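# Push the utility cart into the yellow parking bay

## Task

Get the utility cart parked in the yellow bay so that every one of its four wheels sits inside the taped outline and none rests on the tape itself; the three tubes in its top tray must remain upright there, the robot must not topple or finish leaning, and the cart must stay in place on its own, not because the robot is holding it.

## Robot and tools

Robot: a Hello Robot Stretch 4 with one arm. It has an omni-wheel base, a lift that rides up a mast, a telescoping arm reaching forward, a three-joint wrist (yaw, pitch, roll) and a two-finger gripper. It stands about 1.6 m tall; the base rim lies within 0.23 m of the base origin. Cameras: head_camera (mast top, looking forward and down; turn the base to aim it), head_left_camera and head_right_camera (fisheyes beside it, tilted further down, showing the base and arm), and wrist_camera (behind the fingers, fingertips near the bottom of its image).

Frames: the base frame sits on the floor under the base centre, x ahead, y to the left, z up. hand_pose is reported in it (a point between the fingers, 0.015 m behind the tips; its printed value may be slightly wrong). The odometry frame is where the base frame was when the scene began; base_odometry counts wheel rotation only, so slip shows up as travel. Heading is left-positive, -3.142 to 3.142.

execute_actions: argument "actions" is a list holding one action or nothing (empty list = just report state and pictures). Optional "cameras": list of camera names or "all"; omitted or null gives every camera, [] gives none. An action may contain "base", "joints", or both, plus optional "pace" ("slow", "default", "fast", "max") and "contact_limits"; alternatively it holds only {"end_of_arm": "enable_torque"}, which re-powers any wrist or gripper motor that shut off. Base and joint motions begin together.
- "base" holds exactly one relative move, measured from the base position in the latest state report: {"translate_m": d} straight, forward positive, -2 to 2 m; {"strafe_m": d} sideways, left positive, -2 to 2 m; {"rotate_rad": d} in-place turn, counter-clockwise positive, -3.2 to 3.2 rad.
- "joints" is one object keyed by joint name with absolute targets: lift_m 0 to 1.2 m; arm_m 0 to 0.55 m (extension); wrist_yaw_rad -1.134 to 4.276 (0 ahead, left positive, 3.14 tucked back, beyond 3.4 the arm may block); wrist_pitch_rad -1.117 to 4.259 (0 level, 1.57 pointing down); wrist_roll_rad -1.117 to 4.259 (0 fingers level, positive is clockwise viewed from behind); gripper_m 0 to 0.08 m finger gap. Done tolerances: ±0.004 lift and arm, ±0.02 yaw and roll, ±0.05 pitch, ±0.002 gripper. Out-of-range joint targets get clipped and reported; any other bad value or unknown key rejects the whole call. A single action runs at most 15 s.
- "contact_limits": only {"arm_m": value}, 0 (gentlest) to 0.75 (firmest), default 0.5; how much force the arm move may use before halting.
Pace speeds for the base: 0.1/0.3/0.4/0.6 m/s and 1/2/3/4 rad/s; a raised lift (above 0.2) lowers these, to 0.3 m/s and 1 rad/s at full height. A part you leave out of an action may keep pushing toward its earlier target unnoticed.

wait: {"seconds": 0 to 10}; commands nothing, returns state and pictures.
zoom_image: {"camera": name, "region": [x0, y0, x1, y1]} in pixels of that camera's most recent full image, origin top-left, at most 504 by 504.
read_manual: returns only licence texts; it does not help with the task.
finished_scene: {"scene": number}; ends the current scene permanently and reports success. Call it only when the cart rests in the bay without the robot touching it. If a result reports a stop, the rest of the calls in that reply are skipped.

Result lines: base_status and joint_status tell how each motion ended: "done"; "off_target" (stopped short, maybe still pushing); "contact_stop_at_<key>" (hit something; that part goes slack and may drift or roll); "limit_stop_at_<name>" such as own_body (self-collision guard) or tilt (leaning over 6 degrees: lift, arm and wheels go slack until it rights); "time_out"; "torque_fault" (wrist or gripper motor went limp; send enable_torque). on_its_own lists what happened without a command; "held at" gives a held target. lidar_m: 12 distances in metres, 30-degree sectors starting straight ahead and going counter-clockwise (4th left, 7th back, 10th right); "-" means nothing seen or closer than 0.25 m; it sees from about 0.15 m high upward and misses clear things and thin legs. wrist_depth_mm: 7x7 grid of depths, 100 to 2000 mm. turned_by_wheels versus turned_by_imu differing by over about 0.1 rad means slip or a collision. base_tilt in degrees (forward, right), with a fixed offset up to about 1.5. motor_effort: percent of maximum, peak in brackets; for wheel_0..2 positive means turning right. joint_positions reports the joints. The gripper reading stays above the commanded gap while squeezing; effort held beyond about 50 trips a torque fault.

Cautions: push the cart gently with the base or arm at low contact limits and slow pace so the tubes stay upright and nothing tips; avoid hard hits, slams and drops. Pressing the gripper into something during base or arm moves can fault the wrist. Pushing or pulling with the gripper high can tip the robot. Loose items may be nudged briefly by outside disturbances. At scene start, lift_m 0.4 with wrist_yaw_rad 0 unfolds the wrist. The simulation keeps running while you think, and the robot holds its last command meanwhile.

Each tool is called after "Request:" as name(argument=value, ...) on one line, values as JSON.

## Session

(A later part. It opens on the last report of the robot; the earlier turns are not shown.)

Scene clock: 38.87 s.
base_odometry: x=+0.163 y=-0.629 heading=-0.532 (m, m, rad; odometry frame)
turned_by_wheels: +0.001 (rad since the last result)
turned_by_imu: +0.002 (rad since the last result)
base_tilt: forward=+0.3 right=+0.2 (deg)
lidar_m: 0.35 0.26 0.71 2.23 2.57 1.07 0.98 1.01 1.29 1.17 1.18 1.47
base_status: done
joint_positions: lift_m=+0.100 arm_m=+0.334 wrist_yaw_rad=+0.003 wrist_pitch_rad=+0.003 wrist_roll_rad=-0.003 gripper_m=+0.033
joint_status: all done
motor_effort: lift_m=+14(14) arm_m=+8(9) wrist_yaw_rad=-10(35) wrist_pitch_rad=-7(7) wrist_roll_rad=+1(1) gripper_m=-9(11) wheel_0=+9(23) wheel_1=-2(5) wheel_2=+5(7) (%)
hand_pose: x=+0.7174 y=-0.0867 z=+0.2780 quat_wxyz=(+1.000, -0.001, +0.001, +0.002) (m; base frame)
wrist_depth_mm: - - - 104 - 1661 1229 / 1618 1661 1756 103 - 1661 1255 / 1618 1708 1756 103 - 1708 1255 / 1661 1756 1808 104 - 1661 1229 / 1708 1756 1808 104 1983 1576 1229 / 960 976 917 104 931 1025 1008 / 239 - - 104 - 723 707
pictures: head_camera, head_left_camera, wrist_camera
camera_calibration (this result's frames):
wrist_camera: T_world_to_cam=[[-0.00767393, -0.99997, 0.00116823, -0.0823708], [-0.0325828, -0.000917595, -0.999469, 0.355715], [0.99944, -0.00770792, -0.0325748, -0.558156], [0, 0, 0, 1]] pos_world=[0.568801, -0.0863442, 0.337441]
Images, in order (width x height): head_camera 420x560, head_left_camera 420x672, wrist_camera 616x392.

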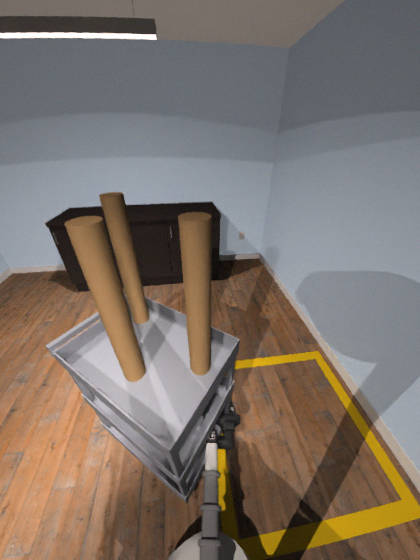

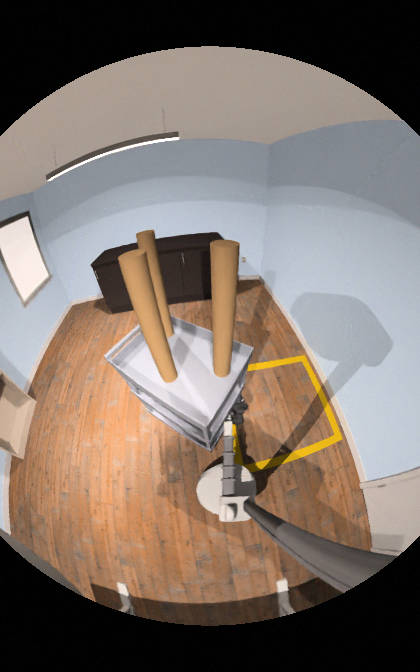

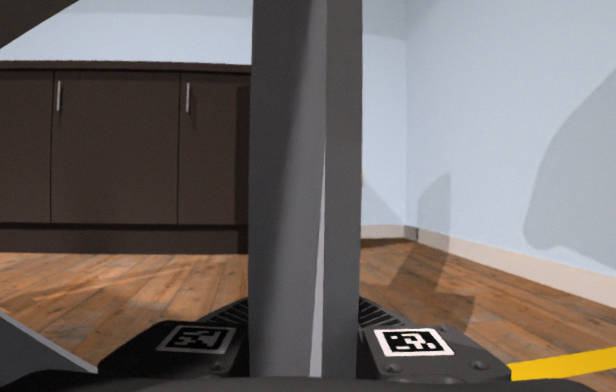

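Request:
execute_actions(actions=[{"base": {"strafe_m": -0.15}, "pace": "slow"}], cameras=["head_camera", "head_left_camera", "wrist_camera"])

Scene clock: 42.83 s.
base_odometry: x=+0.088 y=-0.758 heading=-0.531 (m, m, rad; odometry frame)
turned_by_wheels: +0.001 (rad since the last result)
turned_by_imu: +0.001 (rad since the last result)
base_tilt: forward=+0.3 right=+0.3 (deg)
lidar_m: 0.28 0.28 0.61 2.38 2.71 1.05 0.93 0.99 1.13 1.01 1.03 1.29
base_status: done
joint_positions: lift_m=+0.100 arm_m=+0.334 wrist_yaw_rad=+0.003 wrist_pitch_rad=+0.003 wrist_roll_rad=-0.003 gripper_m=+0.033
joint_status: not commanded
motor_effort: lift_m=+14(14) arm_m=+8(8) wrist_yaw_rad=-7(21) wrist_pitch_rad=-7(7) wrist_roll_rad=+1(0) gripper_m=-4(9) wheel_0=+8(16) wheel_1=-2(7) wheel_2=+2(6) (%)
hand_pose: x=+0.7174 y=-0.0869 z=+0.2780 quat_wxyz=(+1.000, -0.001, +0.001, +0.001) (m; base frame)
wrist_depth_mm: - - - 104 - 1430 1042 / 1661 1708 1808 105 - 1430 1060 / 1661 1756 1808 103 - 1430 1060 / 1661 1756 1808 103 - 1430 1060 / 1708 1756 1808 104 - 1464 1060 / 946 976 904 104 946 1025 960 / 676 - - 105 - 723 707
pictures: head_camera, head_left_camera, wrist_camera
camera_calibration (this result's frames):
wrist_camera: T_world_to_cam=[[-0.00853727, -0.999963, 0.00116819, -0.0819353], [-0.0325837, -0.00088943, -0.999469, 0.355716], [0.999433, -0.0085708, -0.0325749, -0.558156], [0, 0, 0, 1]] pos_world=[0.568731, -0.0863997, 0.337441]
Images, in order (width x height): head_camera 420x560, head_left_camera 420x672, wrist_camera 616x392.

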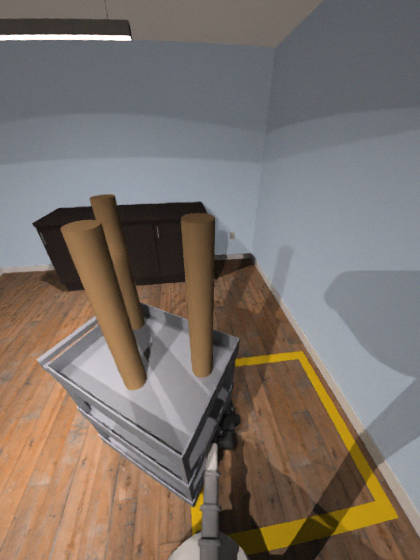

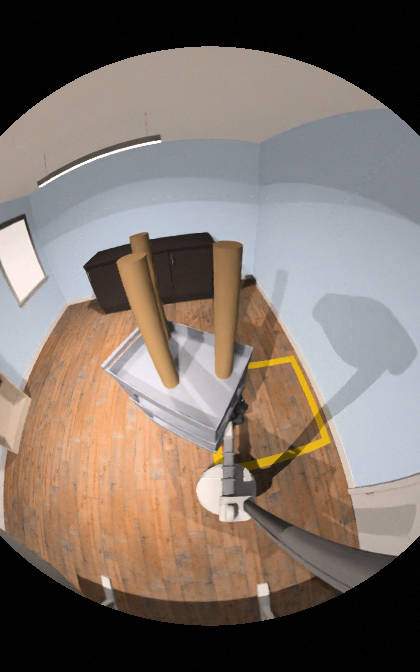

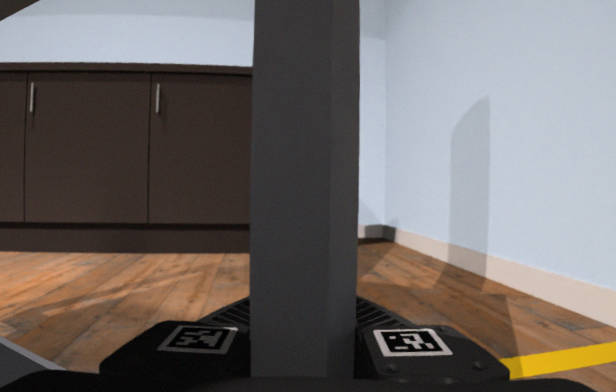

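Request:
zoom_image(camera="head_camera", region=[30, 340, 290, 560])

Request:
zoom_image(camera="wrist_camera", region=[0, 200, 400, 392])

Region (30, 340, 290, 560) of head_camera's 420x560 image, scaled by 1.938, with more detail than that image has; it fills the top 426 rows of this view, and the rest is white.

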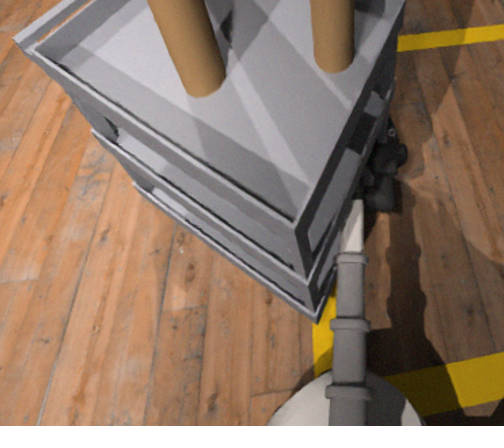

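Region (0, 200, 400, 392) of wrist_camera's 616x392 image, scaled by 1.260; it fills the top 242 rows of this view, and the rest is white.

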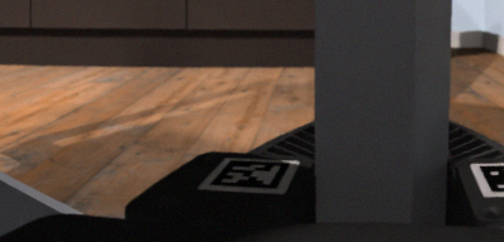

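Request:
execute_actions(actions=[{"joints": {"gripper_m": 0.075}}], cameras=[])

Request:
execute_actions(actions=[{"base": {"translate_m": -0.09}}], cameras=["head_camera", "wrist_camera"])

Scene clock: 48.13 s.
base_odometry: x=+0.088 y=-0.758 heading=-0.531 (m, m, rad; odometry frame)
turned_by_wheels: +0.000 (rad since the last result)
turned_by_imu: -0.002 (rad since the last result)
base_tilt: forward=+0.2 right=+0.2 (deg)
lidar_m: 0.30 0.26 0.59 2.37 2.69 1.05 0.96 0.99 1.12 1.03 1.03 1.28
base_status: not commanded
joint_positions: lift_m=+0.100 arm_m=+0.334 wrist_yaw_rad=+0.000 wrist_pitch_rad=+0.003 wrist_roll_rad=-0.003 gripper_m=+0.075
joint_status: all done
motor_effort: lift_m=+14(14) arm_m=+8(8) wrist_yaw_rad=-1(8) wrist_pitch_rad=-6(7) wrist_roll_rad=+0(1) gripper_m=+5(3) wheel_0=+8(8) wheel_1=-2(2) wheel_2=+1(2) (%)
hand_pose: x=+0.7172 y=-0.0873 z=+0.2780 quat_wxyz=(+1.000, -0.001, +0.001, +0.000) (m; base frame)
wrist_depth_mm: - - - 103 - 1397 1042 / 1708 1756 1808 104 - 1430 1060 / 1661 1756 1808 105 - 1430 1060 / 1661 1756 1808 105 - 1430 1060 / 1708 1756 1618 105 1983 1430 1042 / 960 976 160 105 946 1008 960 / - - 138 106 397 - -
pictures: none
No camera images: the call's "cameras" was empty. Leave "cameras" out to get every camera's image.

Scene clock: 49.63 s.
base_odometry: x=+0.010 y=-0.712 heading=-0.532 (m, m, rad; odometry frame)
turned_by_wheels: -0.001 (rad since the last result)
turned_by_imu: -0.001 (rad since the last result)
base_tilt: forward=+0.3 right=+0.2 (deg)
lidar_m: 0.35 0.37 0.82 2.33 1.51 0.97 0.88 0.89 1.13 1.01 1.06 1.32
base_status: done
joint_positions: lift_m=+0.100 arm_m=+0.334 wrist_yaw_rad=+0.000 wrist_pitch_rad=+0.003 wrist_roll_rad=-0.003 gripper_m=+0.075
joint_status: not commanded
motor_effort: lift_m=+14(14) arm_m=+8(8) wrist_yaw_rad=-1(1) wrist_pitch_rad=-8(7) wrist_roll_rad=+2(2) gripper_m=+4(2) wheel_0=-5(12) wheel_1=-4(8) wheel_2=+0(7) (%)
hand_pose: x=+0.7172 y=-0.0874 z=+0.2780 quat_wxyz=(+1.000, -0.001, +0.001, +0.000) (m; base frame)
wrist_depth_mm: 282 286 - 196 - 1430 1060 / 1756 1808 1863 196 - 1430 1060 / 1756 1808 1921 197 - 1464 1078 / 1756 1863 1921 197 - 1430 1078 / 1756 1863 1921 198 1983 1430 1060 / 345 976 854 198 946 1025 976 / - - 238 200 397 - -
pictures: head_camera, wrist_camera
camera_calibration (this result's frames):
wrist_camera: T_world_to_cam=[[-0.0108449, -0.999941, 0.00116741, -0.0807709], [-0.0325856, -0.000813447, -0.999469, 0.355717], [0.99941, -0.0108772, -0.0325748, -0.558145], [0, 0, 0, 1]] pos_world=[0.568531, -0.0865478, 0.337441]
Images, in order (width x height): head_camera 420x560, wrist_camera 616x392.

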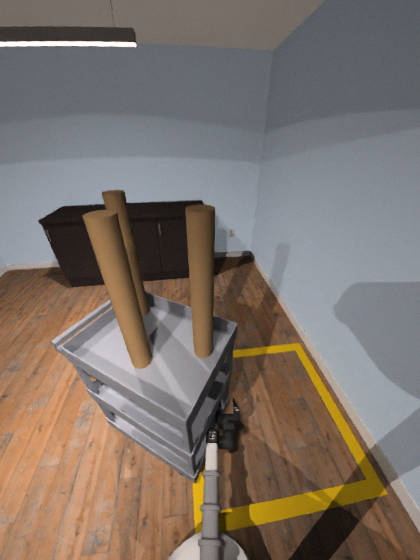

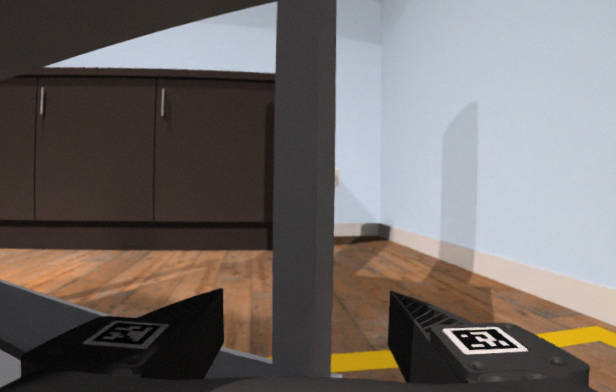

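Request:
execute_actions(actions=[{"base": {"rotate_rad": -0.11}}], cameras=["head_camera"])

Scene clock: 52.00 s.
base_odometry: x=+0.010 y=-0.712 heading=-0.641 (m, m, rad; odometry frame)
turned_by_wheels: -0.109 (rad since the last result)
turned_by_imu: -0.109 (rad since the last result)
base_tilt: forward=+0.3 right=+0.1 (deg)
lidar_m: 0.41 0.36 0.67 2.38 2.68 0.98 0.85 0.86 1.20 1.01 1.05 1.19
base_status: done
joint_positions: lift_m=+0.100 arm_m=+0.334 wrist_yaw_rad=+0.000 wrist_pitch_rad=+0.003 wrist_roll_rad=-0.003 gripper_m=+0.075
joint_status: not commanded
motor_effort: lift_m=+14(14) arm_m=+8(8) wrist_yaw_rad=+1(2) wrist_pitch_rad=-7(7) wrist_roll_rad=+0(2) gripper_m=+4(4) wheel_0=+4(10) wheel_1=+4(7) wheel_2=+2(11) (%)
hand_pose: x=+0.7171 y=-0.0875 z=+0.2780 quat_wxyz=(+1.000, -0.001, +0.001, +0.000) (m; base frame)
wrist_depth_mm: - 201 - - 1756 1160 891 / 1708 201 - - 1756 1160 904 / 1708 202 1921 - 1756 1160 904 / 1708 203 1921 - 1756 1160 904 / 1708 203 1921 1983 1618 1160 904 / 960 199 854 1042 946 1008 866 / - - 634 715 399 - -
pictures: head_camera
Images, in order (width x height): head_camera 420x560.

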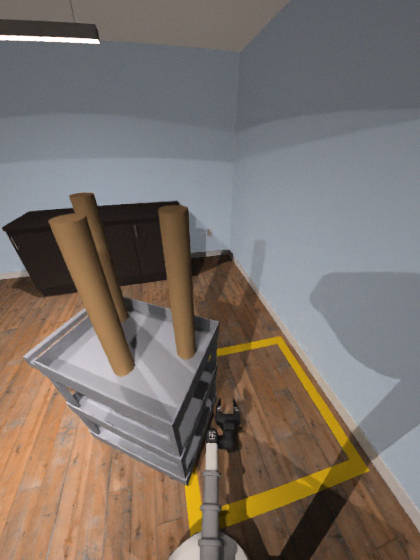

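Request:
execute_actions(actions=[{"base": {"translate_m": -0.22}, "joints": {"arm_m": 0.14}}], cameras=["head_camera"])

Scene clock: 55.30 s.
base_odometry: x=-0.166 y=-0.581 heading=-0.641 (m, m, rad; odometry frame)
turned_by_wheels: -0.001 (rad since the last result)
turned_by_imu: -0.002 (rad since the last result)
base_tilt: forward=+0.3 right=+0.2 (deg)
lidar_m: 0.57 0.57 3.07 2.35 1.34 0.77 0.63 0.67 1.28 1.08 1.09 1.31
base_status: done
joint_positions: lift_m=+0.100 arm_m=+0.142 wrist_yaw_rad=+0.000 wrist_pitch_rad=+0.003 wrist_roll_rad=-0.003 gripper_m=+0.075
joint_status: all done
motor_effort: lift_m=+14(14) arm_m=-9(10) wrist_yaw_rad=+0(1) wrist_pitch_rad=-7(8) wrist_roll_rad=+1(1) gripper_m=+5(3) wheel_0=-5(10) wheel_1=-4(8) wheel_2=+2(12) (%)
hand_pose: x=+0.5251 y=-0.0875 z=+0.2780 quat_wxyz=(+1.000, -0.001, +0.001, +0.000) (m; base frame)
wrist_depth_mm: 279 325 469 - 1983 1308 1008 / 410 421 504 - 1983 1308 1025 / 798 - - - 1983 1308 1025 / - - - - 1983 1308 1025 / 798 741 683 1983 1708 1308 1008 / 525 370 459 1025 946 1025 946 / - - 597 715 399 - -
pictures: head_camera
Images, in order (width x height): head_camera 420x560.

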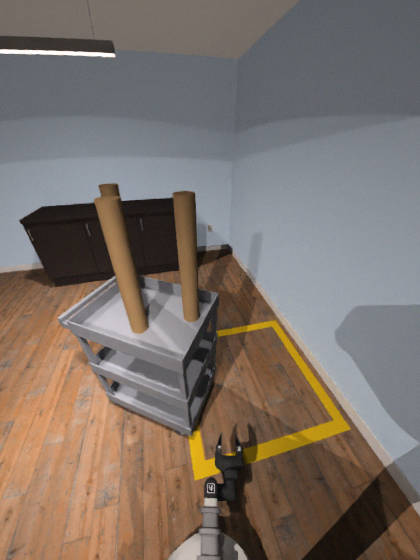

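Request:
zoom_image(camera="head_camera", region=[50, 280, 290, 520])

Region (50, 280, 290, 520) of head_camera's 420x560 image, scaled by 2.100, with more detail than that image has.

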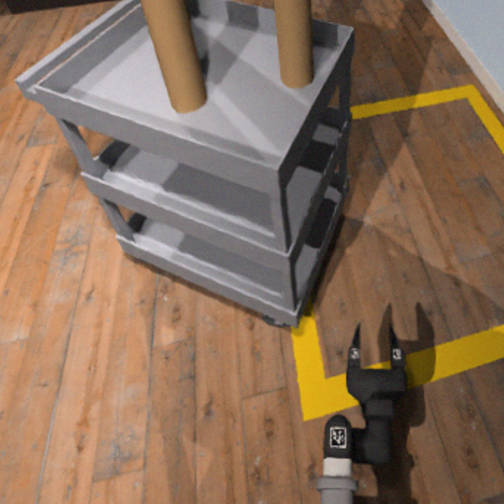

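Request:
execute_actions(actions=[{"base": {"rotate_rad": 0.32}}], cameras=["head_camera", "wrist_camera"])

Scene clock: 57.63 s.
base_odometry: x=-0.166 y=-0.581 heading=-0.322 (m, m, rad; odometry frame)
turned_by_wheels: +0.319 (rad since the last result)
turned_by_imu: +0.314 (rad since the last result)
base_tilt: forward=+0.3 right=+0.2 (deg)
lidar_m: 0.56 0.79 2.38 2.34 0.90 0.67 0.65 0.70 1.09 1.06 1.16 0.81
base_status: done
joint_positions: lift_m=+0.100 arm_m=+0.142 wrist_yaw_rad=+0.000 wrist_pitch_rad=+0.003 wrist_roll_rad=-0.003 gripper_m=+0.075
joint_status: not commanded
motor_effort: lift_m=+14(14) arm_m=-9(9) wrist_yaw_rad=+0(1) wrist_pitch_rad=-7(7) wrist_roll_rad=+0(2) gripper_m=+3(6) wheel_0=-3(7) wheel_1=-3(9) wheel_2=-3(10) (%)
hand_pose: x=+0.5251 y=-0.0874 z=+0.2780 quat_wxyz=(+1.000, -0.001, +0.001, +0.000) (m; base frame)
wrist_depth_mm: 413 314 270 254 340 - 1661 / 452 421 384 349 427 - 1661 / - - 778 640 - - 1708 / - - - - - - 1708 / 676 788 866 707 1983 1661 1618 / 424 355 223 521 332 931 991 / - - 224 253 223 - -
pictures: head_camera, wrist_camera
camera_calibration (this result's frames):
wrist_camera: T_world_to_cam=[[-0.0109583, -0.999939, 0.00116835, -0.0828186], [-0.032683, -0.000809626, -0.999465, 0.349474], [0.999406, -0.0109906, -0.0326721, -0.366171], [0, 0, 0, 1]] pos_world=[0.376468, -0.0865551, 0.33742]
Images, in order (width x height): head_camera 420x560, wrist_camera 616x392.

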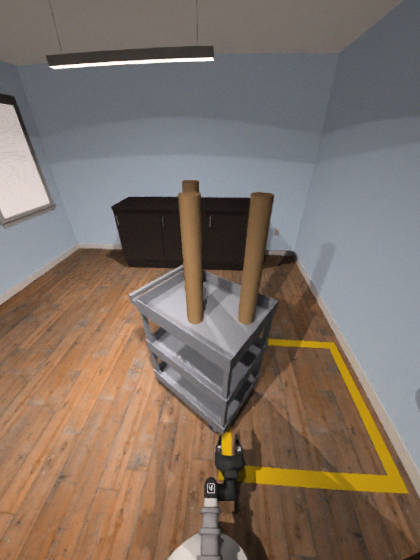

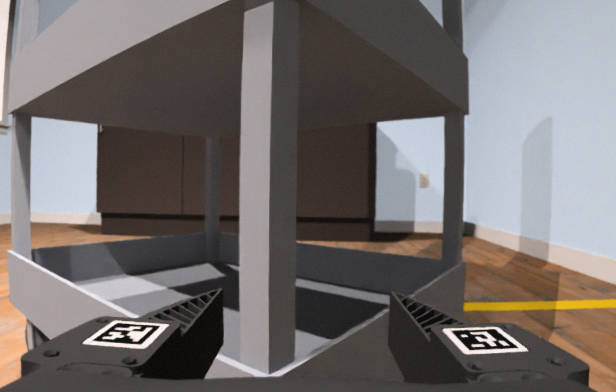

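Request:
zoom_image(camera="head_camera", region=[110, 250, 330, 470])

Region (110, 250, 330, 470) of head_camera's 420x560 image, scaled by 2.291, with more detail than that image has.

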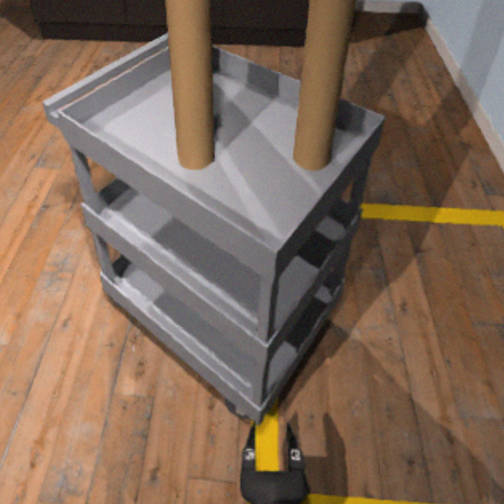

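Request:
execute_actions(actions=[{"base": {"rotate_rad": 0.04}}], cameras=["wrist_camera"])

Scene clock: 59.73 s.
base_odometry: x=-0.166 y=-0.581 heading=-0.283 (m, m, rad; odometry frame)
turned_by_wheels: +0.039 (rad since the last result)
turned_by_imu: +0.038 (rad since the last result)
base_tilt: forward=+0.3 right=+0.2 (deg)
lidar_m: 0.58 0.85 2.36 2.37 0.88 0.67 0.67 0.72 1.11 1.06 1.19 0.73
base_status: done
joint_positions: lift_m=+0.100 arm_m=+0.142 wrist_yaw_rad=+0.000 wrist_pitch_rad=+0.003 wrist_roll_rad=-0.003 gripper_m=+0.075
joint_status: not commanded
motor_effort: lift_m=+14(14) arm_m=-9(9) wrist_yaw_rad=-1(1) wrist_pitch_rad=-7(8) wrist_roll_rad=+0(1) gripper_m=+3(3) wheel_0=-5(6) wheel_1=-4(7) wheel_2=-3(11) (%)
hand_pose: x=+0.5251 y=-0.0874 z=+0.2780 quat_wxyz=(+1.000, -0.001, +0.001, +0.000) (m; base frame)
wrist_depth_mm: 539 342 289 225 301 535 1756 / 500 424 427 225 418 517 1808 / - - - 226 - - 1808 / - - - 226 - - 1808 / 654 750 904 226 1983 1661 1661 / 504 362 473 227 517 484 1008 / - - 237 227 200 - -
pictures: wrist_camera
camera_calibration (this result's frames):
wrist_camera: T_world_to_cam=[[-0.0109536, -0.999939, 0.0011682, -0.08282], [-0.0326827, -0.000809637, -0.999465, 0.349474], [0.999406, -0.0109859, -0.0326719, -0.366171], [0, 0, 0, 1]] pos_world=[0.376468, -0.0865548, 0.33742]
Images, in order (width x height): wrist_camera 616x392.

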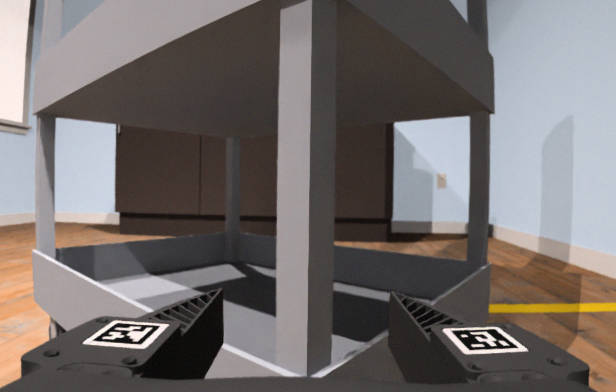

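Request:
execute_actions(actions=[{"joints": {"arm_m": 0.266}}], cameras=["wrist_camera"])

Scene clock: 61.33 s.
base_odometry: x=-0.166 y=-0.581 heading=-0.283 (m, m, rad; odometry frame)
turned_by_wheels: +0.000 (rad since the last result)
turned_by_imu: -0.001 (rad since the last result)
base_tilt: forward=+0.3 right=+0.2 (deg)
lidar_m: 0.55 0.83 2.36 2.32 0.88 0.67 0.66 0.73 1.12 1.07 1.18 0.73
base_status: not commanded
joint_positions: lift_m=+0.100 arm_m=+0.264 wrist_yaw_rad=+0.000 wrist_pitch_rad=+0.003 wrist_roll_rad=-0.003 gripper_m=+0.075
joint_status: all done
motor_effort: lift_m=+14(14) arm_m=+9(10) wrist_yaw_rad=+0(0) wrist_pitch_rad=-7(7) wrist_roll_rad=+1(1) gripper_m=+3(3) wheel_0=-5(5) wheel_1=-4(4) wheel_2=-2(3) (%)
hand_pose: x=+0.6480 y=-0.0874 z=+0.2780 quat_wxyz=(+1.000, -0.001, +0.001, +0.000) (m; base frame)
wrist_depth_mm: 282 286 271 - 270 277 1661 / 413 424 387 - 413 404 1708 / - - 788 - - - 1708 / - - - - - - 1808 / 1756 699 768 - 1983 1661 1661 / 517 530 139 - 157 466 904 / - - 122 - 141 - -
pictures: wrist_camera
camera_calibration (this result's frames):
wrist_camera: T_world_to_cam=[[-0.0109988, -0.999939, 0.00116765, -0.0814536], [-0.0326344, -0.000808137, -0.999467, 0.353471], [0.999407, -0.011031, -0.0326235, -0.489051], [0, 0, 0, 1]] pos_world=[0.499401, -0.0865577, 0.337424]
Images, in order (width x height): wrist_camera 616x392.

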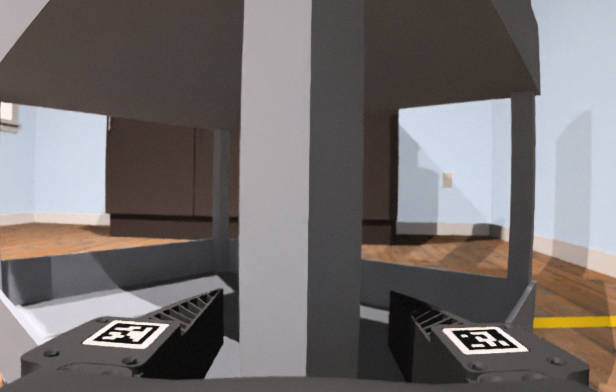

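Request:
execute_actions(actions=[{"joints": {"gripper_m": 0.032}}], cameras=["wrist_camera"])

Scene clock: 62.83 s.
base_odometry: x=-0.166 y=-0.581 heading=-0.283 (m, m, rad; odometry frame)
turned_by_wheels: +0.000 (rad since the last result)
turned_by_imu: -0.001 (rad since the last result)
base_tilt: forward=+0.3 right=+0.2 (deg)
lidar_m: 0.55 0.83 2.36 2.34 0.89 0.67 0.64 0.73 1.11 1.06 1.17 0.75
base_status: not commanded
joint_positions: lift_m=+0.100 arm_m=+0.264 wrist_yaw_rad=+0.001 wrist_pitch_rad=+0.003 wrist_roll_rad=-0.002 gripper_m=+0.034
joint_status: gripper_m off_target (ended at +0.034, target +0.032)
motor_effort: lift_m=+14(14) arm_m=+8(9) wrist_yaw_rad=-4(5) wrist_pitch_rad=-7(7) wrist_roll_rad=-1(0) gripper_m=-15(17) wheel_0=-4(5) wheel_1=-4(4) wheel_2=-3(3) (%)
hand_pose: x=+0.6482 y=-0.0871 z=+0.2780 quat_wxyz=(+1.000, -0.001, +0.001, +0.001) (m; base frame)
wrist_depth_mm: 281 285 273 - 270 278 1708 / 415 424 427 - 415 404 1708 / - - 788 - - - 1756 / - - - - - - 1708 / 1756 699 768 - 1983 1983 1661 / 517 539 130 - 512 469 904 / 349 - - - - 298 707
pictures: wrist_camera
camera_calibration (this result's frames):
wrist_camera: T_world_to_cam=[[-0.00983133, -0.999951, 0.000998019, -0.0819144], [-0.0326335, -0.00067669, -0.999467, 0.353487], [0.999419, -0.00985866, -0.0326252, -0.489077], [0, 0, 0, 1]] pos_world=[0.499524, -0.0864928, 0.337424]
Images, in order (width x height): wrist_camera 616x392.

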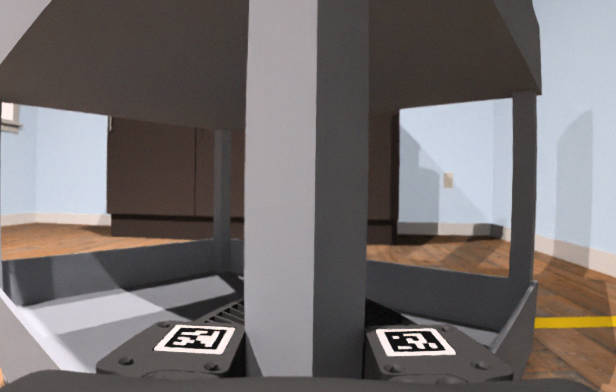

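Request:
execute_actions(actions=[{"base": {"strafe_m": -0.35}, "pace": "slow"}], cameras=["head_camera", "head_right_camera", "wrist_camera"])

Scene clock: 67.57 s.
base_odometry: x=-0.264 y=-0.917 heading=-0.283 (m, m, rad; odometry frame)
turned_by_wheels: +0.000 (rad since the last result)
turned_by_imu: +0.001 (rad since the last result)
base_tilt: forward=+0.4 right=+0.1 (deg)
lidar_m: 0.56 0.69 2.70 2.68 0.92 0.71 0.68 0.98 0.74 0.75 0.83 1.22
base_status: done
joint_positions: lift_m=+0.100 arm_m=+0.264 wrist_yaw_rad=+0.001 wrist_pitch_rad=+0.002 wrist_roll_rad=-0.002 gripper_m=+0.033
joint_status: not commanded
motor_effort: lift_m=+14(14) arm_m=+9(9) wrist_yaw_rad=-4(14) wrist_pitch_rad=-6(8) wrist_roll_rad=+2(0) gripper_m=-1(13) wheel_0=+9(17) wheel_1=-4(8) wheel_2=+0(0) (%)
hand_pose: x=+0.6482 y=-0.0871 z=+0.2781 quat_wxyz=(+1.000, -0.001, +0.001, +0.001) (m; base frame)
wrist_depth_mm: 282 285 285 - 291 1921 1229 / 415 424 433 - 421 1983 1255 / - - - - - 1983 1255 / - - - - - 1921 1281 / 668 691 1921 - 1708 1661 1229 / 517 535 549 - 466 1025 976 / 373 - - - - 732 707
pictures: head_camera, head_right_camera, wrist_camera
camera_calibration (this result's frames):
wrist_camera: T_world_to_cam=[[-0.0096877, -0.999953, 0.00102248, -0.0819837], [-0.0323089, -0.000708985, -0.999478, 0.353346], [0.999431, -0.00971568, -0.0323005, -0.489175], [0, 0, 0, 1]] pos_world=[0.499519, -0.0864819, 0.337445]
Images, in order (width x height): head_camera 420x560, head_right_camera 420x672, wrist_camera 616x392.

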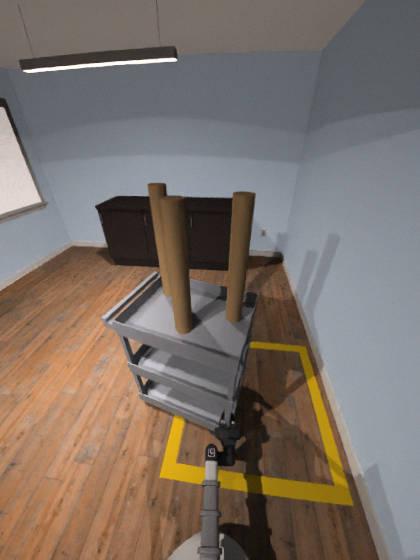

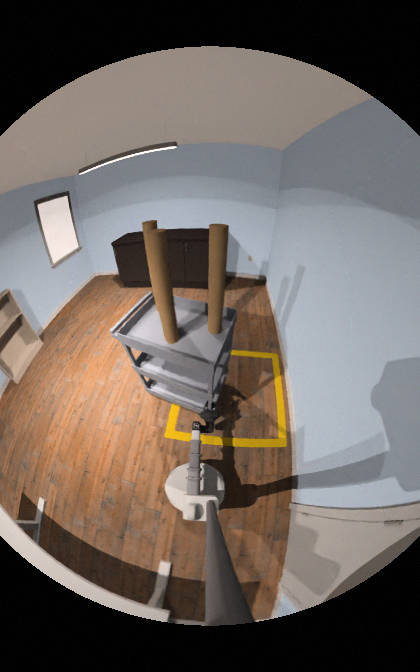

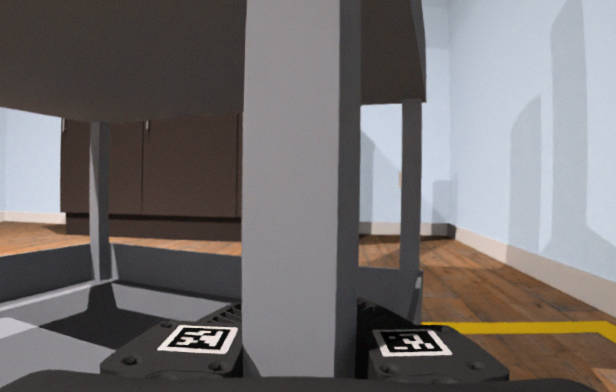

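Request:
zoom_image(camera="head_camera", region=[90, 260, 370, 520])

Region (90, 260, 370, 520) of head_camera's 420x560 image, scaled by 1.800, with more detail than that image has; it fills the top 468 rows of this view, and the rest is white.

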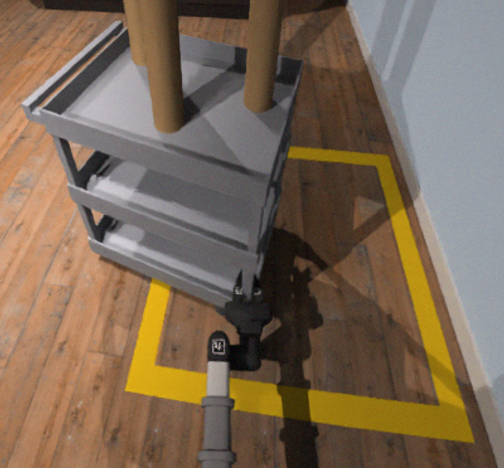

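Request:
execute_actions(actions=[{"base": {"strafe_m": -0.22}, "joints": {"gripper_m": 0.029}, "pace": "slow"}], cameras=["head_camera", "wrist_camera"])

Scene clock: 72.63 s.
base_odometry: x=-0.325 y=-1.128 heading=-0.282 (m, m, rad; odometry frame)
turned_by_wheels: +0.000 (rad since the last result)
turned_by_imu: +0.000 (rad since the last result)
base_tilt: forward=+0.2 right=+0.2 (deg)
lidar_m: 0.56 0.60 2.91 2.88 0.96 0.75 1.49 0.71 0.54 0.51 0.58 0.86
base_status: done
joint_positions: lift_m=+0.100 arm_m=+0.265 wrist_yaw_rad=+0.003 wrist_pitch_rad=+0.003 wrist_roll_rad=-0.002 gripper_m=+0.030
joint_status: all done
motor_effort: lift_m=+14(14) arm_m=+8(9) wrist_yaw_rad=-8(11) wrist_pitch_rad=-7(7) wrist_roll_rad=+0(0) gripper_m=-1(9) wheel_0=+7(14) wheel_1=-3(8) wheel_2=+0(1) (%)
hand_pose: x=+0.6483 y=-0.0869 z=+0.2780 quat_wxyz=(+1.000, -0.001, +0.001, +0.001) (m; base frame)
wrist_depth_mm: 281 286 285 - - 1397 891 / 415 424 433 - - 1397 891 / - - - - - 1397 891 / - - - - - 1430 904 / 609 1808 1921 - 1983 1397 891 / 521 535 549 - 946 1025 831 / 373 - - - - 723 707
pictures: head_camera, wrist_camera
camera_calibration (this result's frames):
wrist_camera: T_world_to_cam=[[-0.00849099, -0.999963, 0.00102643, -0.0825056], [-0.0325773, -0.000749295, -0.999469, 0.353461], [0.999433, -0.00851992, -0.0325698, -0.489127], [0, 0, 0, 1]] pos_world=[0.499664, -0.086405, 0.337427]
Images, in order (width x height): head_camera 420x560, wrist_camera 616x392.

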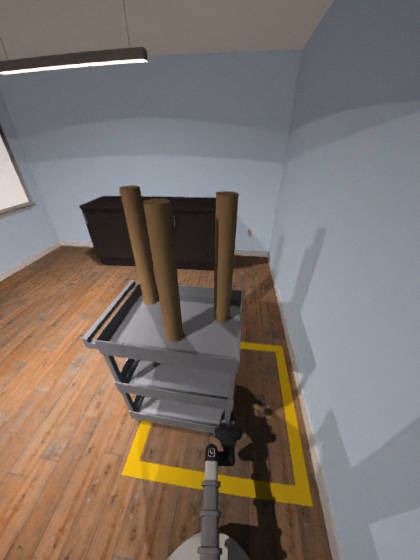

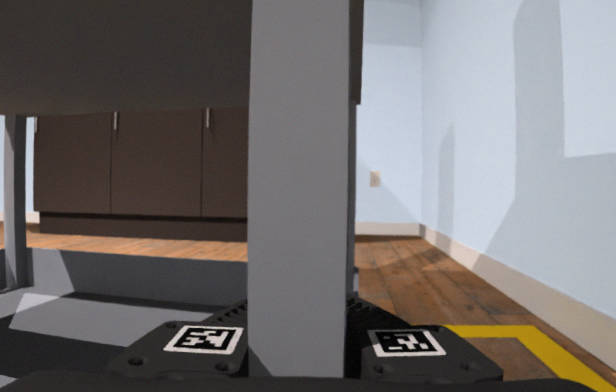

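Request:
execute_actions(actions=[{"base": {"strafe_m": -0.2}, "joints": {"gripper_m": 0.027}, "pace": "slow"}], cameras=["head_camera", "head_left_camera", "wrist_camera"])

Scene clock: 76.00 s.
base_odometry: x=-0.380 y=-1.320 heading=-0.282 (m, m, rad; odometry frame)
turned_by_wheels: +0.000 (rad since the last result)
turned_by_imu: +0.000 (rad since the last result)
base_tilt: forward=+0.3 right=+0.2 (deg)
lidar_m: 0.54 0.56 0.79 3.10 0.99 0.85 0.96 0.43 0.32 0.33 0.35 0.56
base_status: done
joint_positions: lift_m=+0.100 arm_m=+0.265 wrist_yaw_rad=+0.003 wrist_pitch_rad=+0.003 wrist_roll_rad=-0.002 gripper_m=+0.030
joint_status: gripper_m off_target (ended at +0.030, target +0.027)
on_its_own: gripper_m is held at +0.029, not at your +0.027, by its contact guard: the fingers met something
motor_effort: lift_m=+14(14) arm_m=+8(9) wrist_yaw_rad=-9(15) wrist_pitch_rad=-8(8) wrist_roll_rad=+0(1) gripper_m=-3(1) wheel_0=+7(15) wheel_1=-4(8) wheel_2=+1(2) (%)
hand_pose: x=+0.6484 y=-0.0868 z=+0.2780 quat_wxyz=(+1.000, -0.001, +0.001, +0.001) (m; base frame)
wrist_depth_mm: 281 286 285 - - 866 569 / 415 424 433 - - 878 574 / - - - - - 878 559 / - - - - - 878 564 / 1708 1808 1921 - 1661 878 559 / 521 530 535 - 1042 820 564 / 373 - - - - 676 535
pictures: head_camera, head_left_camera, wrist_camera
camera_calibration (this result's frames):
wrist_camera: T_world_to_cam=[[-0.00817088, -0.999966, 0.00112885, -0.0826728], [-0.0326433, -0.000861548, -0.999467, 0.353483], [0.999434, -0.00820337, -0.0326352, -0.489195], [0, 0, 0, 1]] pos_world=[0.499781, -0.0863785, 0.337423]
Images, in order (width x height): head_camera 420x560, head_left_camera 420x672, wrist_camera 616x392.

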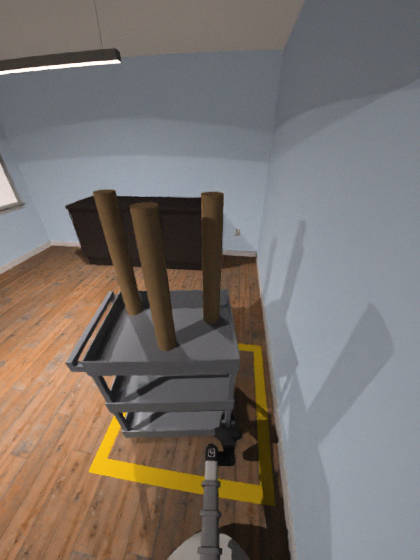

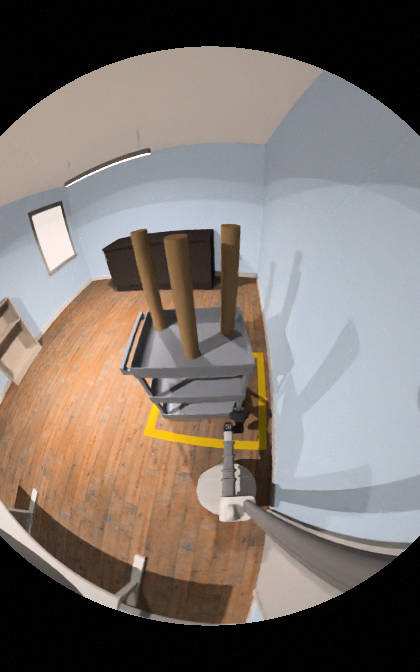

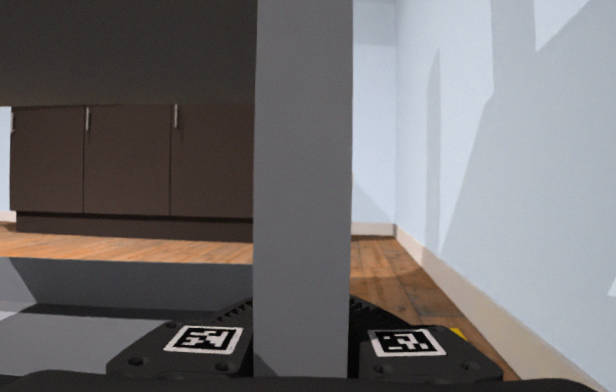

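Request:
zoom_image(camera="head_camera", region=[50, 330, 300, 520])

Request:
zoom_image(camera="head_left_camera", region=[100, 300, 300, 470])

Region (50, 330, 300, 520) of head_camera's 420x560 image, scaled by 2.016, with more detail than that image has; it fills the top 383 rows of this view, and the rest is white.

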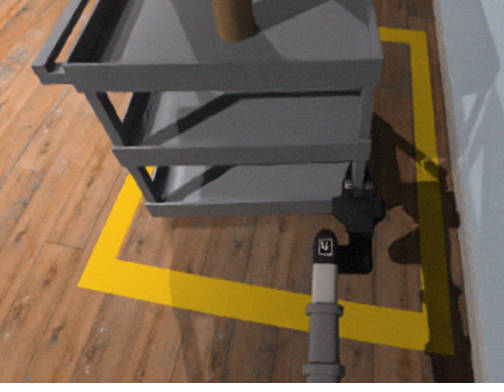

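Region (100, 300, 300, 470) of head_left_camera's 420x672 image, scaled by 2.520, with more detail than that image has; it fills the top 428 rows of this view, and the rest is white.

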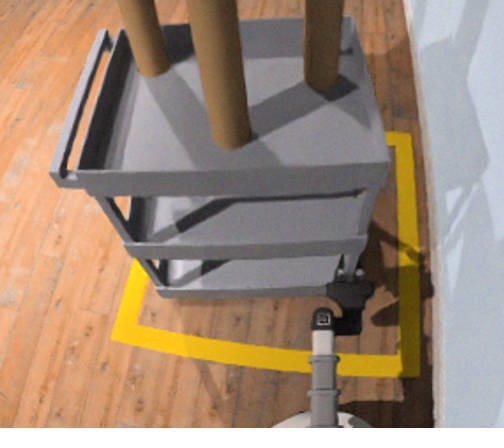

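Request:
zoom_image(camera="head_camera", region=[55, 270, 285, 400])

Region (55, 270, 285, 400) of head_camera's 420x560 image, scaled by 2.191, with more detail than that image has; it fills the top 285 rows of this view, and the rest is white.

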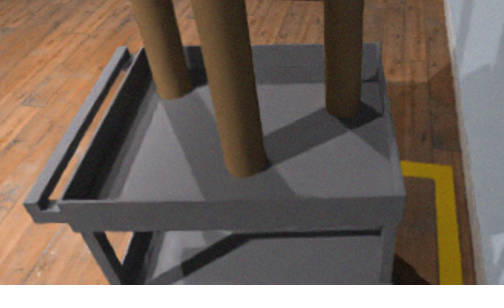

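Request:
execute_actions(actions=[{"base": {"strafe_m": -0.04}, "pace": "slow"}], cameras=["head_camera", "wrist_camera"])

Scene clock: 80.50 s.
base_odometry: x=-0.391 y=-1.358 heading=-0.282 (m, m, rad; odometry frame)
turned_by_wheels: +0.000 (rad since the last result)
turned_by_imu: -0.001 (rad since the last result)
base_tilt: forward=+0.3 right=+0.2 (deg)
lidar_m: 0.54 0.55 0.73 3.11 0.97 0.89 0.85 0.37 0.31 0.29 0.32 0.49
base_status: done
joint_positions: lift_m=+0.100 arm_m=+0.265 wrist_yaw_rad=+0.003 wrist_pitch_rad=+0.003 wrist_roll_rad=-0.002 gripper_m=+0.030
joint_status: not commanded
on_its_own: gripper_m is held at +0.029, not at your +0.027, by its contact guard: the fingers met something
motor_effort: lift_m=+14(14) arm_m=+8(8) wrist_yaw_rad=-9(18) wrist_pitch_rad=-8(7) wrist_roll_rad=+2(0) gripper_m=-2(3) wheel_0=+7(15) wheel_1=-3(7) wheel_2=+1(6) (%)
hand_pose: x=+0.6484 y=-0.0867 z=+0.2780 quat_wxyz=(+1.000, -0.001, +0.001, +0.002) (m; base frame)
wrist_depth_mm: 281 285 285 - - 768 504 / 413 424 436 - - 778 508 / - - - - - 788 496 / - - - - - 778 496 / 1756 1863 1921 - 1661 778 492 / 512 517 530 - 1025 723 500 / 370 - - - - 591 492
pictures: head_camera, wrist_camera
camera_calibration (this result's frames):
wrist_camera: T_world_to_cam=[[-0.00792304, -0.999968, 0.00112878, -0.0827807], [-0.0326431, -0.000869577, -0.999467, 0.353483], [0.999436, -0.00795566, -0.0326351, -0.489197], [0, 0, 0, 1]] pos_world=[0.499804, -0.0863625, 0.337423]
Images, in order (width x height): head_camera 420x560, wrist_camera 616x392.

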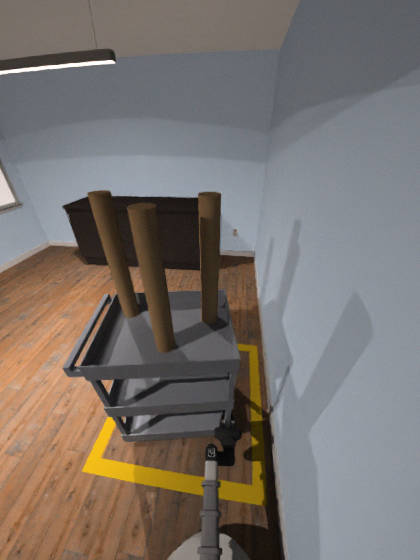

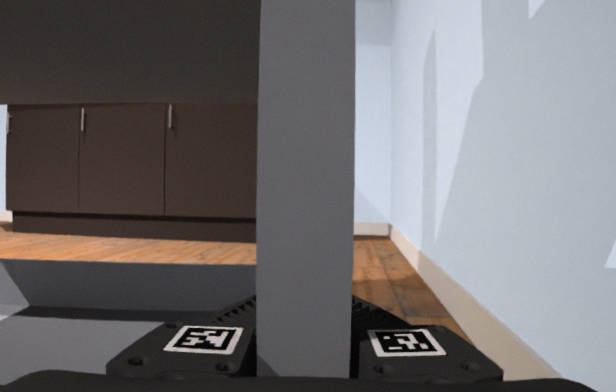

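Request:
zoom_image(camera="head_camera", region=[55, 270, 285, 400])

Request:
zoom_image(camera="head_camera", region=[60, 380, 300, 520])

Region (55, 270, 285, 400) of head_camera's 420x560 image, scaled by 2.191, with more detail than that image has; it fills the top 285 rows of this view, and the rest is white.

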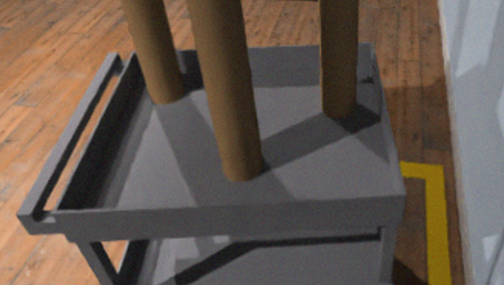

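Region (60, 380, 300, 520) of head_camera's 420x560 image, scaled by 2.100, with more detail than that image has; it fills the top 294 rows of this view, and the rest is white.

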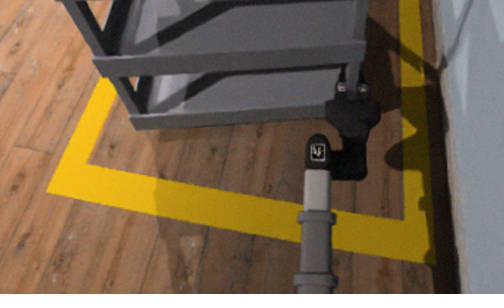

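Request:
execute_actions(actions=[{"joints": {"gripper_m": 0.036}}], cameras=[])

Request:
execute_actions(actions=[{"joints": {"gripper_m": 0.022}}], cameras=["wrist_camera"])

Scene clock: 82.30 s.
base_odometry: x=-0.391 y=-1.358 heading=-0.282 (m, m, rad; odometry frame)
turned_by_wheels: +0.000 (rad since the last result)
turned_by_imu: -0.001 (rad since the last result)
base_tilt: forward=+0.3 right=+0.1 (deg)
lidar_m: 0.54 0.55 0.77 3.13 1.00 0.91 0.88 0.35 0.31 0.29 0.33 0.48
base_status: not commanded
joint_positions: lift_m=+0.100 arm_m=+0.265 wrist_yaw_rad=+0.000 wrist_pitch_rad=+0.003 wrist_roll_rad=-0.002 gripper_m=+0.036
joint_status: all done
motor_effort: lift_m=+14(14) arm_m=+8(8) wrist_yaw_rad=-1(9) wrist_pitch_rad=-7(7) wrist_roll_rad=+1(0) gripper_m=+4(3) wheel_0=+5(7) wheel_1=-3(3) wheel_2=+1(1) (%)
hand_pose: x=+0.6482 y=-0.0873 z=+0.2780 quat_wxyz=(+1.000, -0.001, +0.001, +0.000) (m; base frame)
wrist_depth_mm: 281 286 285 - - 750 496 / 415 424 433 - - 759 504 / - - - - - 778 492 / - - - - - 768 488 / 1756 1863 1921 - 1661 759 484 / 508 521 504 - 946 699 492 / 370 - - - - 574 484
pictures: none
No camera images: the call's "cameras" was empty. Leave "cameras" out to get every camera's image.

Scene clock: 83.17 s.
base_odometry: x=-0.391 y=-1.358 heading=-0.282 (m, m, rad; odometry frame)
turned_by_wheels: +0.000 (rad since the last result)
turned_by_imu: +0.000 (rad since the last result)
base_tilt: forward=+0.3 right=+0.2 (deg)
lidar_m: 0.54 0.56 0.75 3.15 0.96 0.88 0.84 0.39 0.29 0.28 0.33 0.50
base_status: not commanded
joint_positions: lift_m=+0.100 arm_m=+0.265 wrist_yaw_rad=+0.004 wrist_pitch_rad=+0.002 wrist_roll_rad=-0.002 gripper_m=+0.026
joint_status: gripper_m off_target (ended at +0.026, target +0.022)
motor_effort: lift_m=+14(14) arm_m=+8(8) wrist_yaw_rad=-12(13) wrist_pitch_rad=-6(7) wrist_roll_rad=-3(2) gripper_m=-28(29) wheel_0=+5(5) wheel_1=-3(3) wheel_2=+1(2) (%)
hand_pose: x=+0.6485 y=-0.0865 z=+0.2781 quat_wxyz=(+1.000, -0.001, +0.001, +0.002) (m; base frame)
wrist_depth_mm: 279 285 283 - - 768 504 / 413 424 430 - - 788 508 / - - - - - 788 496 / - - - - - 788 500 / 1756 1863 1921 - 1661 778 492 / 512 521 508 - 1025 715 500 / 373 384 - - - 597 492
pictures: wrist_camera
camera_calibration (this result's frames):
wrist_camera: T_world_to_cam=[[-0.00701765, -0.999975, 0.000255118, -0.0829317], [-0.0322647, -0.0000285641, -0.999479, 0.353398], [0.999455, -0.00702222, -0.0322637, -0.489306], [0, 0, 0, 1]] pos_world=[0.49986, -0.0863555, 0.337448]
Images, in order (width x height): wrist_camera 616x392.

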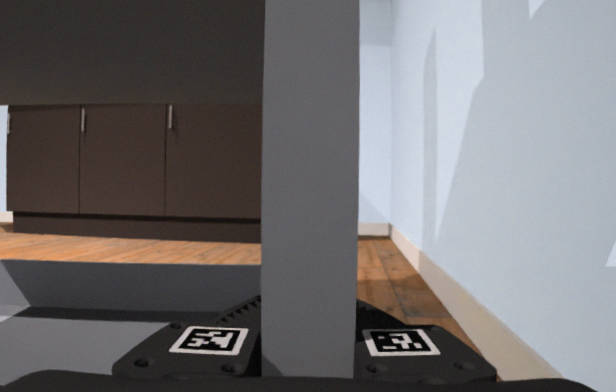

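Request:
execute_actions(actions=[{"base": {"translate_m": -0.07}, "pace": "slow"}], cameras=["head_camera", "wrist_camera"])

Scene clock: 85.30 s.
base_odometry: x=-0.458 y=-1.338 heading=-0.283 (m, m, rad; odometry frame)
turned_by_wheels: -0.001 (rad since the last result)
turned_by_imu: -0.002 (rad since the last result)
base_tilt: forward=+0.3 right=+0.2 (deg)
lidar_m: 0.55 0.61 3.16 1.93 0.88 0.80 0.80 0.40 0.28 0.29 0.32 0.49
base_status: done
joint_positions: lift_m=+0.100 arm_m=+0.265 wrist_yaw_rad=-0.003 wrist_pitch_rad=+0.003 wrist_roll_rad=-0.003 gripper_m=+0.024
joint_status: not commanded
motor_effort: lift_m=+14(14) arm_m=+6(8) wrist_yaw_rad=+8(19) wrist_pitch_rad=-8(9) wrist_roll_rad=+0(4) gripper_m=-14(30) wheel_0=-9(12) wheel_1=-8(9) wheel_2=+3(12) (%)
hand_pose: x=+0.6483 y=-0.0880 z=+0.2779 quat_wxyz=(+1.000, -0.001, +0.002, -0.001) (m; base frame)
wrist_depth_mm: 282 287 285 - - 715 473 / 415 427 433 - - 723 477 / - - - - - 732 469 / - - - - - 723 469 / 1756 1808 1921 - 1618 723 462 / 517 535 549 - 1042 699 469 / 370 394 - - - 580 462
pictures: head_camera, wrist_camera
camera_calibration (this result's frames):
wrist_camera: T_world_to_cam=[[-0.0137423, -0.999905, 0.00127763, -0.0802827], [-0.0330578, -0.000822719, -0.999453, 0.353653], [0.999359, -0.013777, -0.0330434, -0.489425], [0, 0, 0, 1]] pos_world=[0.499699, -0.0867269, 0.33739]
Images, in order (width x height): head_camera 420x560, wrist_camera 616x392.

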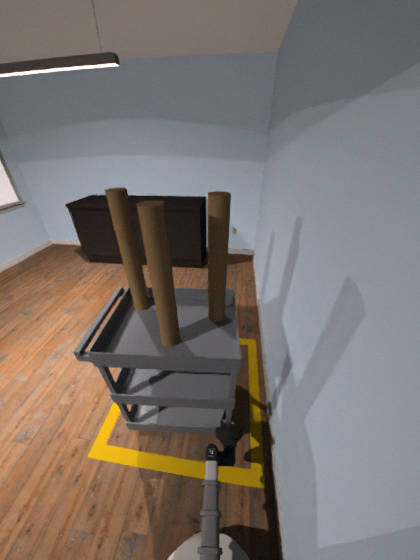

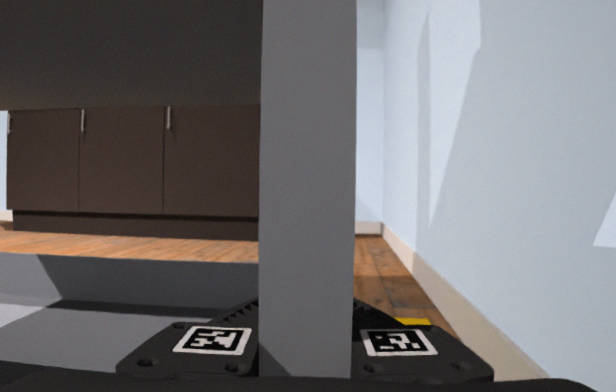

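Request:
zoom_image(camera="head_camera", region=[55, 270, 285, 400])

Request:
zoom_image(camera="head_camera", region=[60, 370, 300, 510])

Region (55, 270, 285, 400) of head_camera's 420x560 image, scaled by 2.191, with more detail than that image has; it fills the top 285 rows of this view, and the rest is white.

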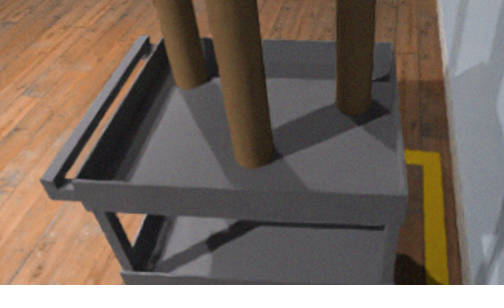

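Region (60, 370, 300, 510) of head_camera's 420x560 image, scaled by 2.100, with more detail than that image has; it fills the top 294 rows of this view, and the rest is white.

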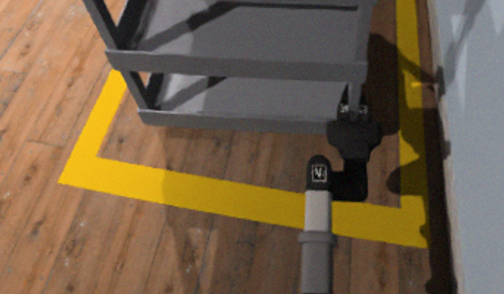

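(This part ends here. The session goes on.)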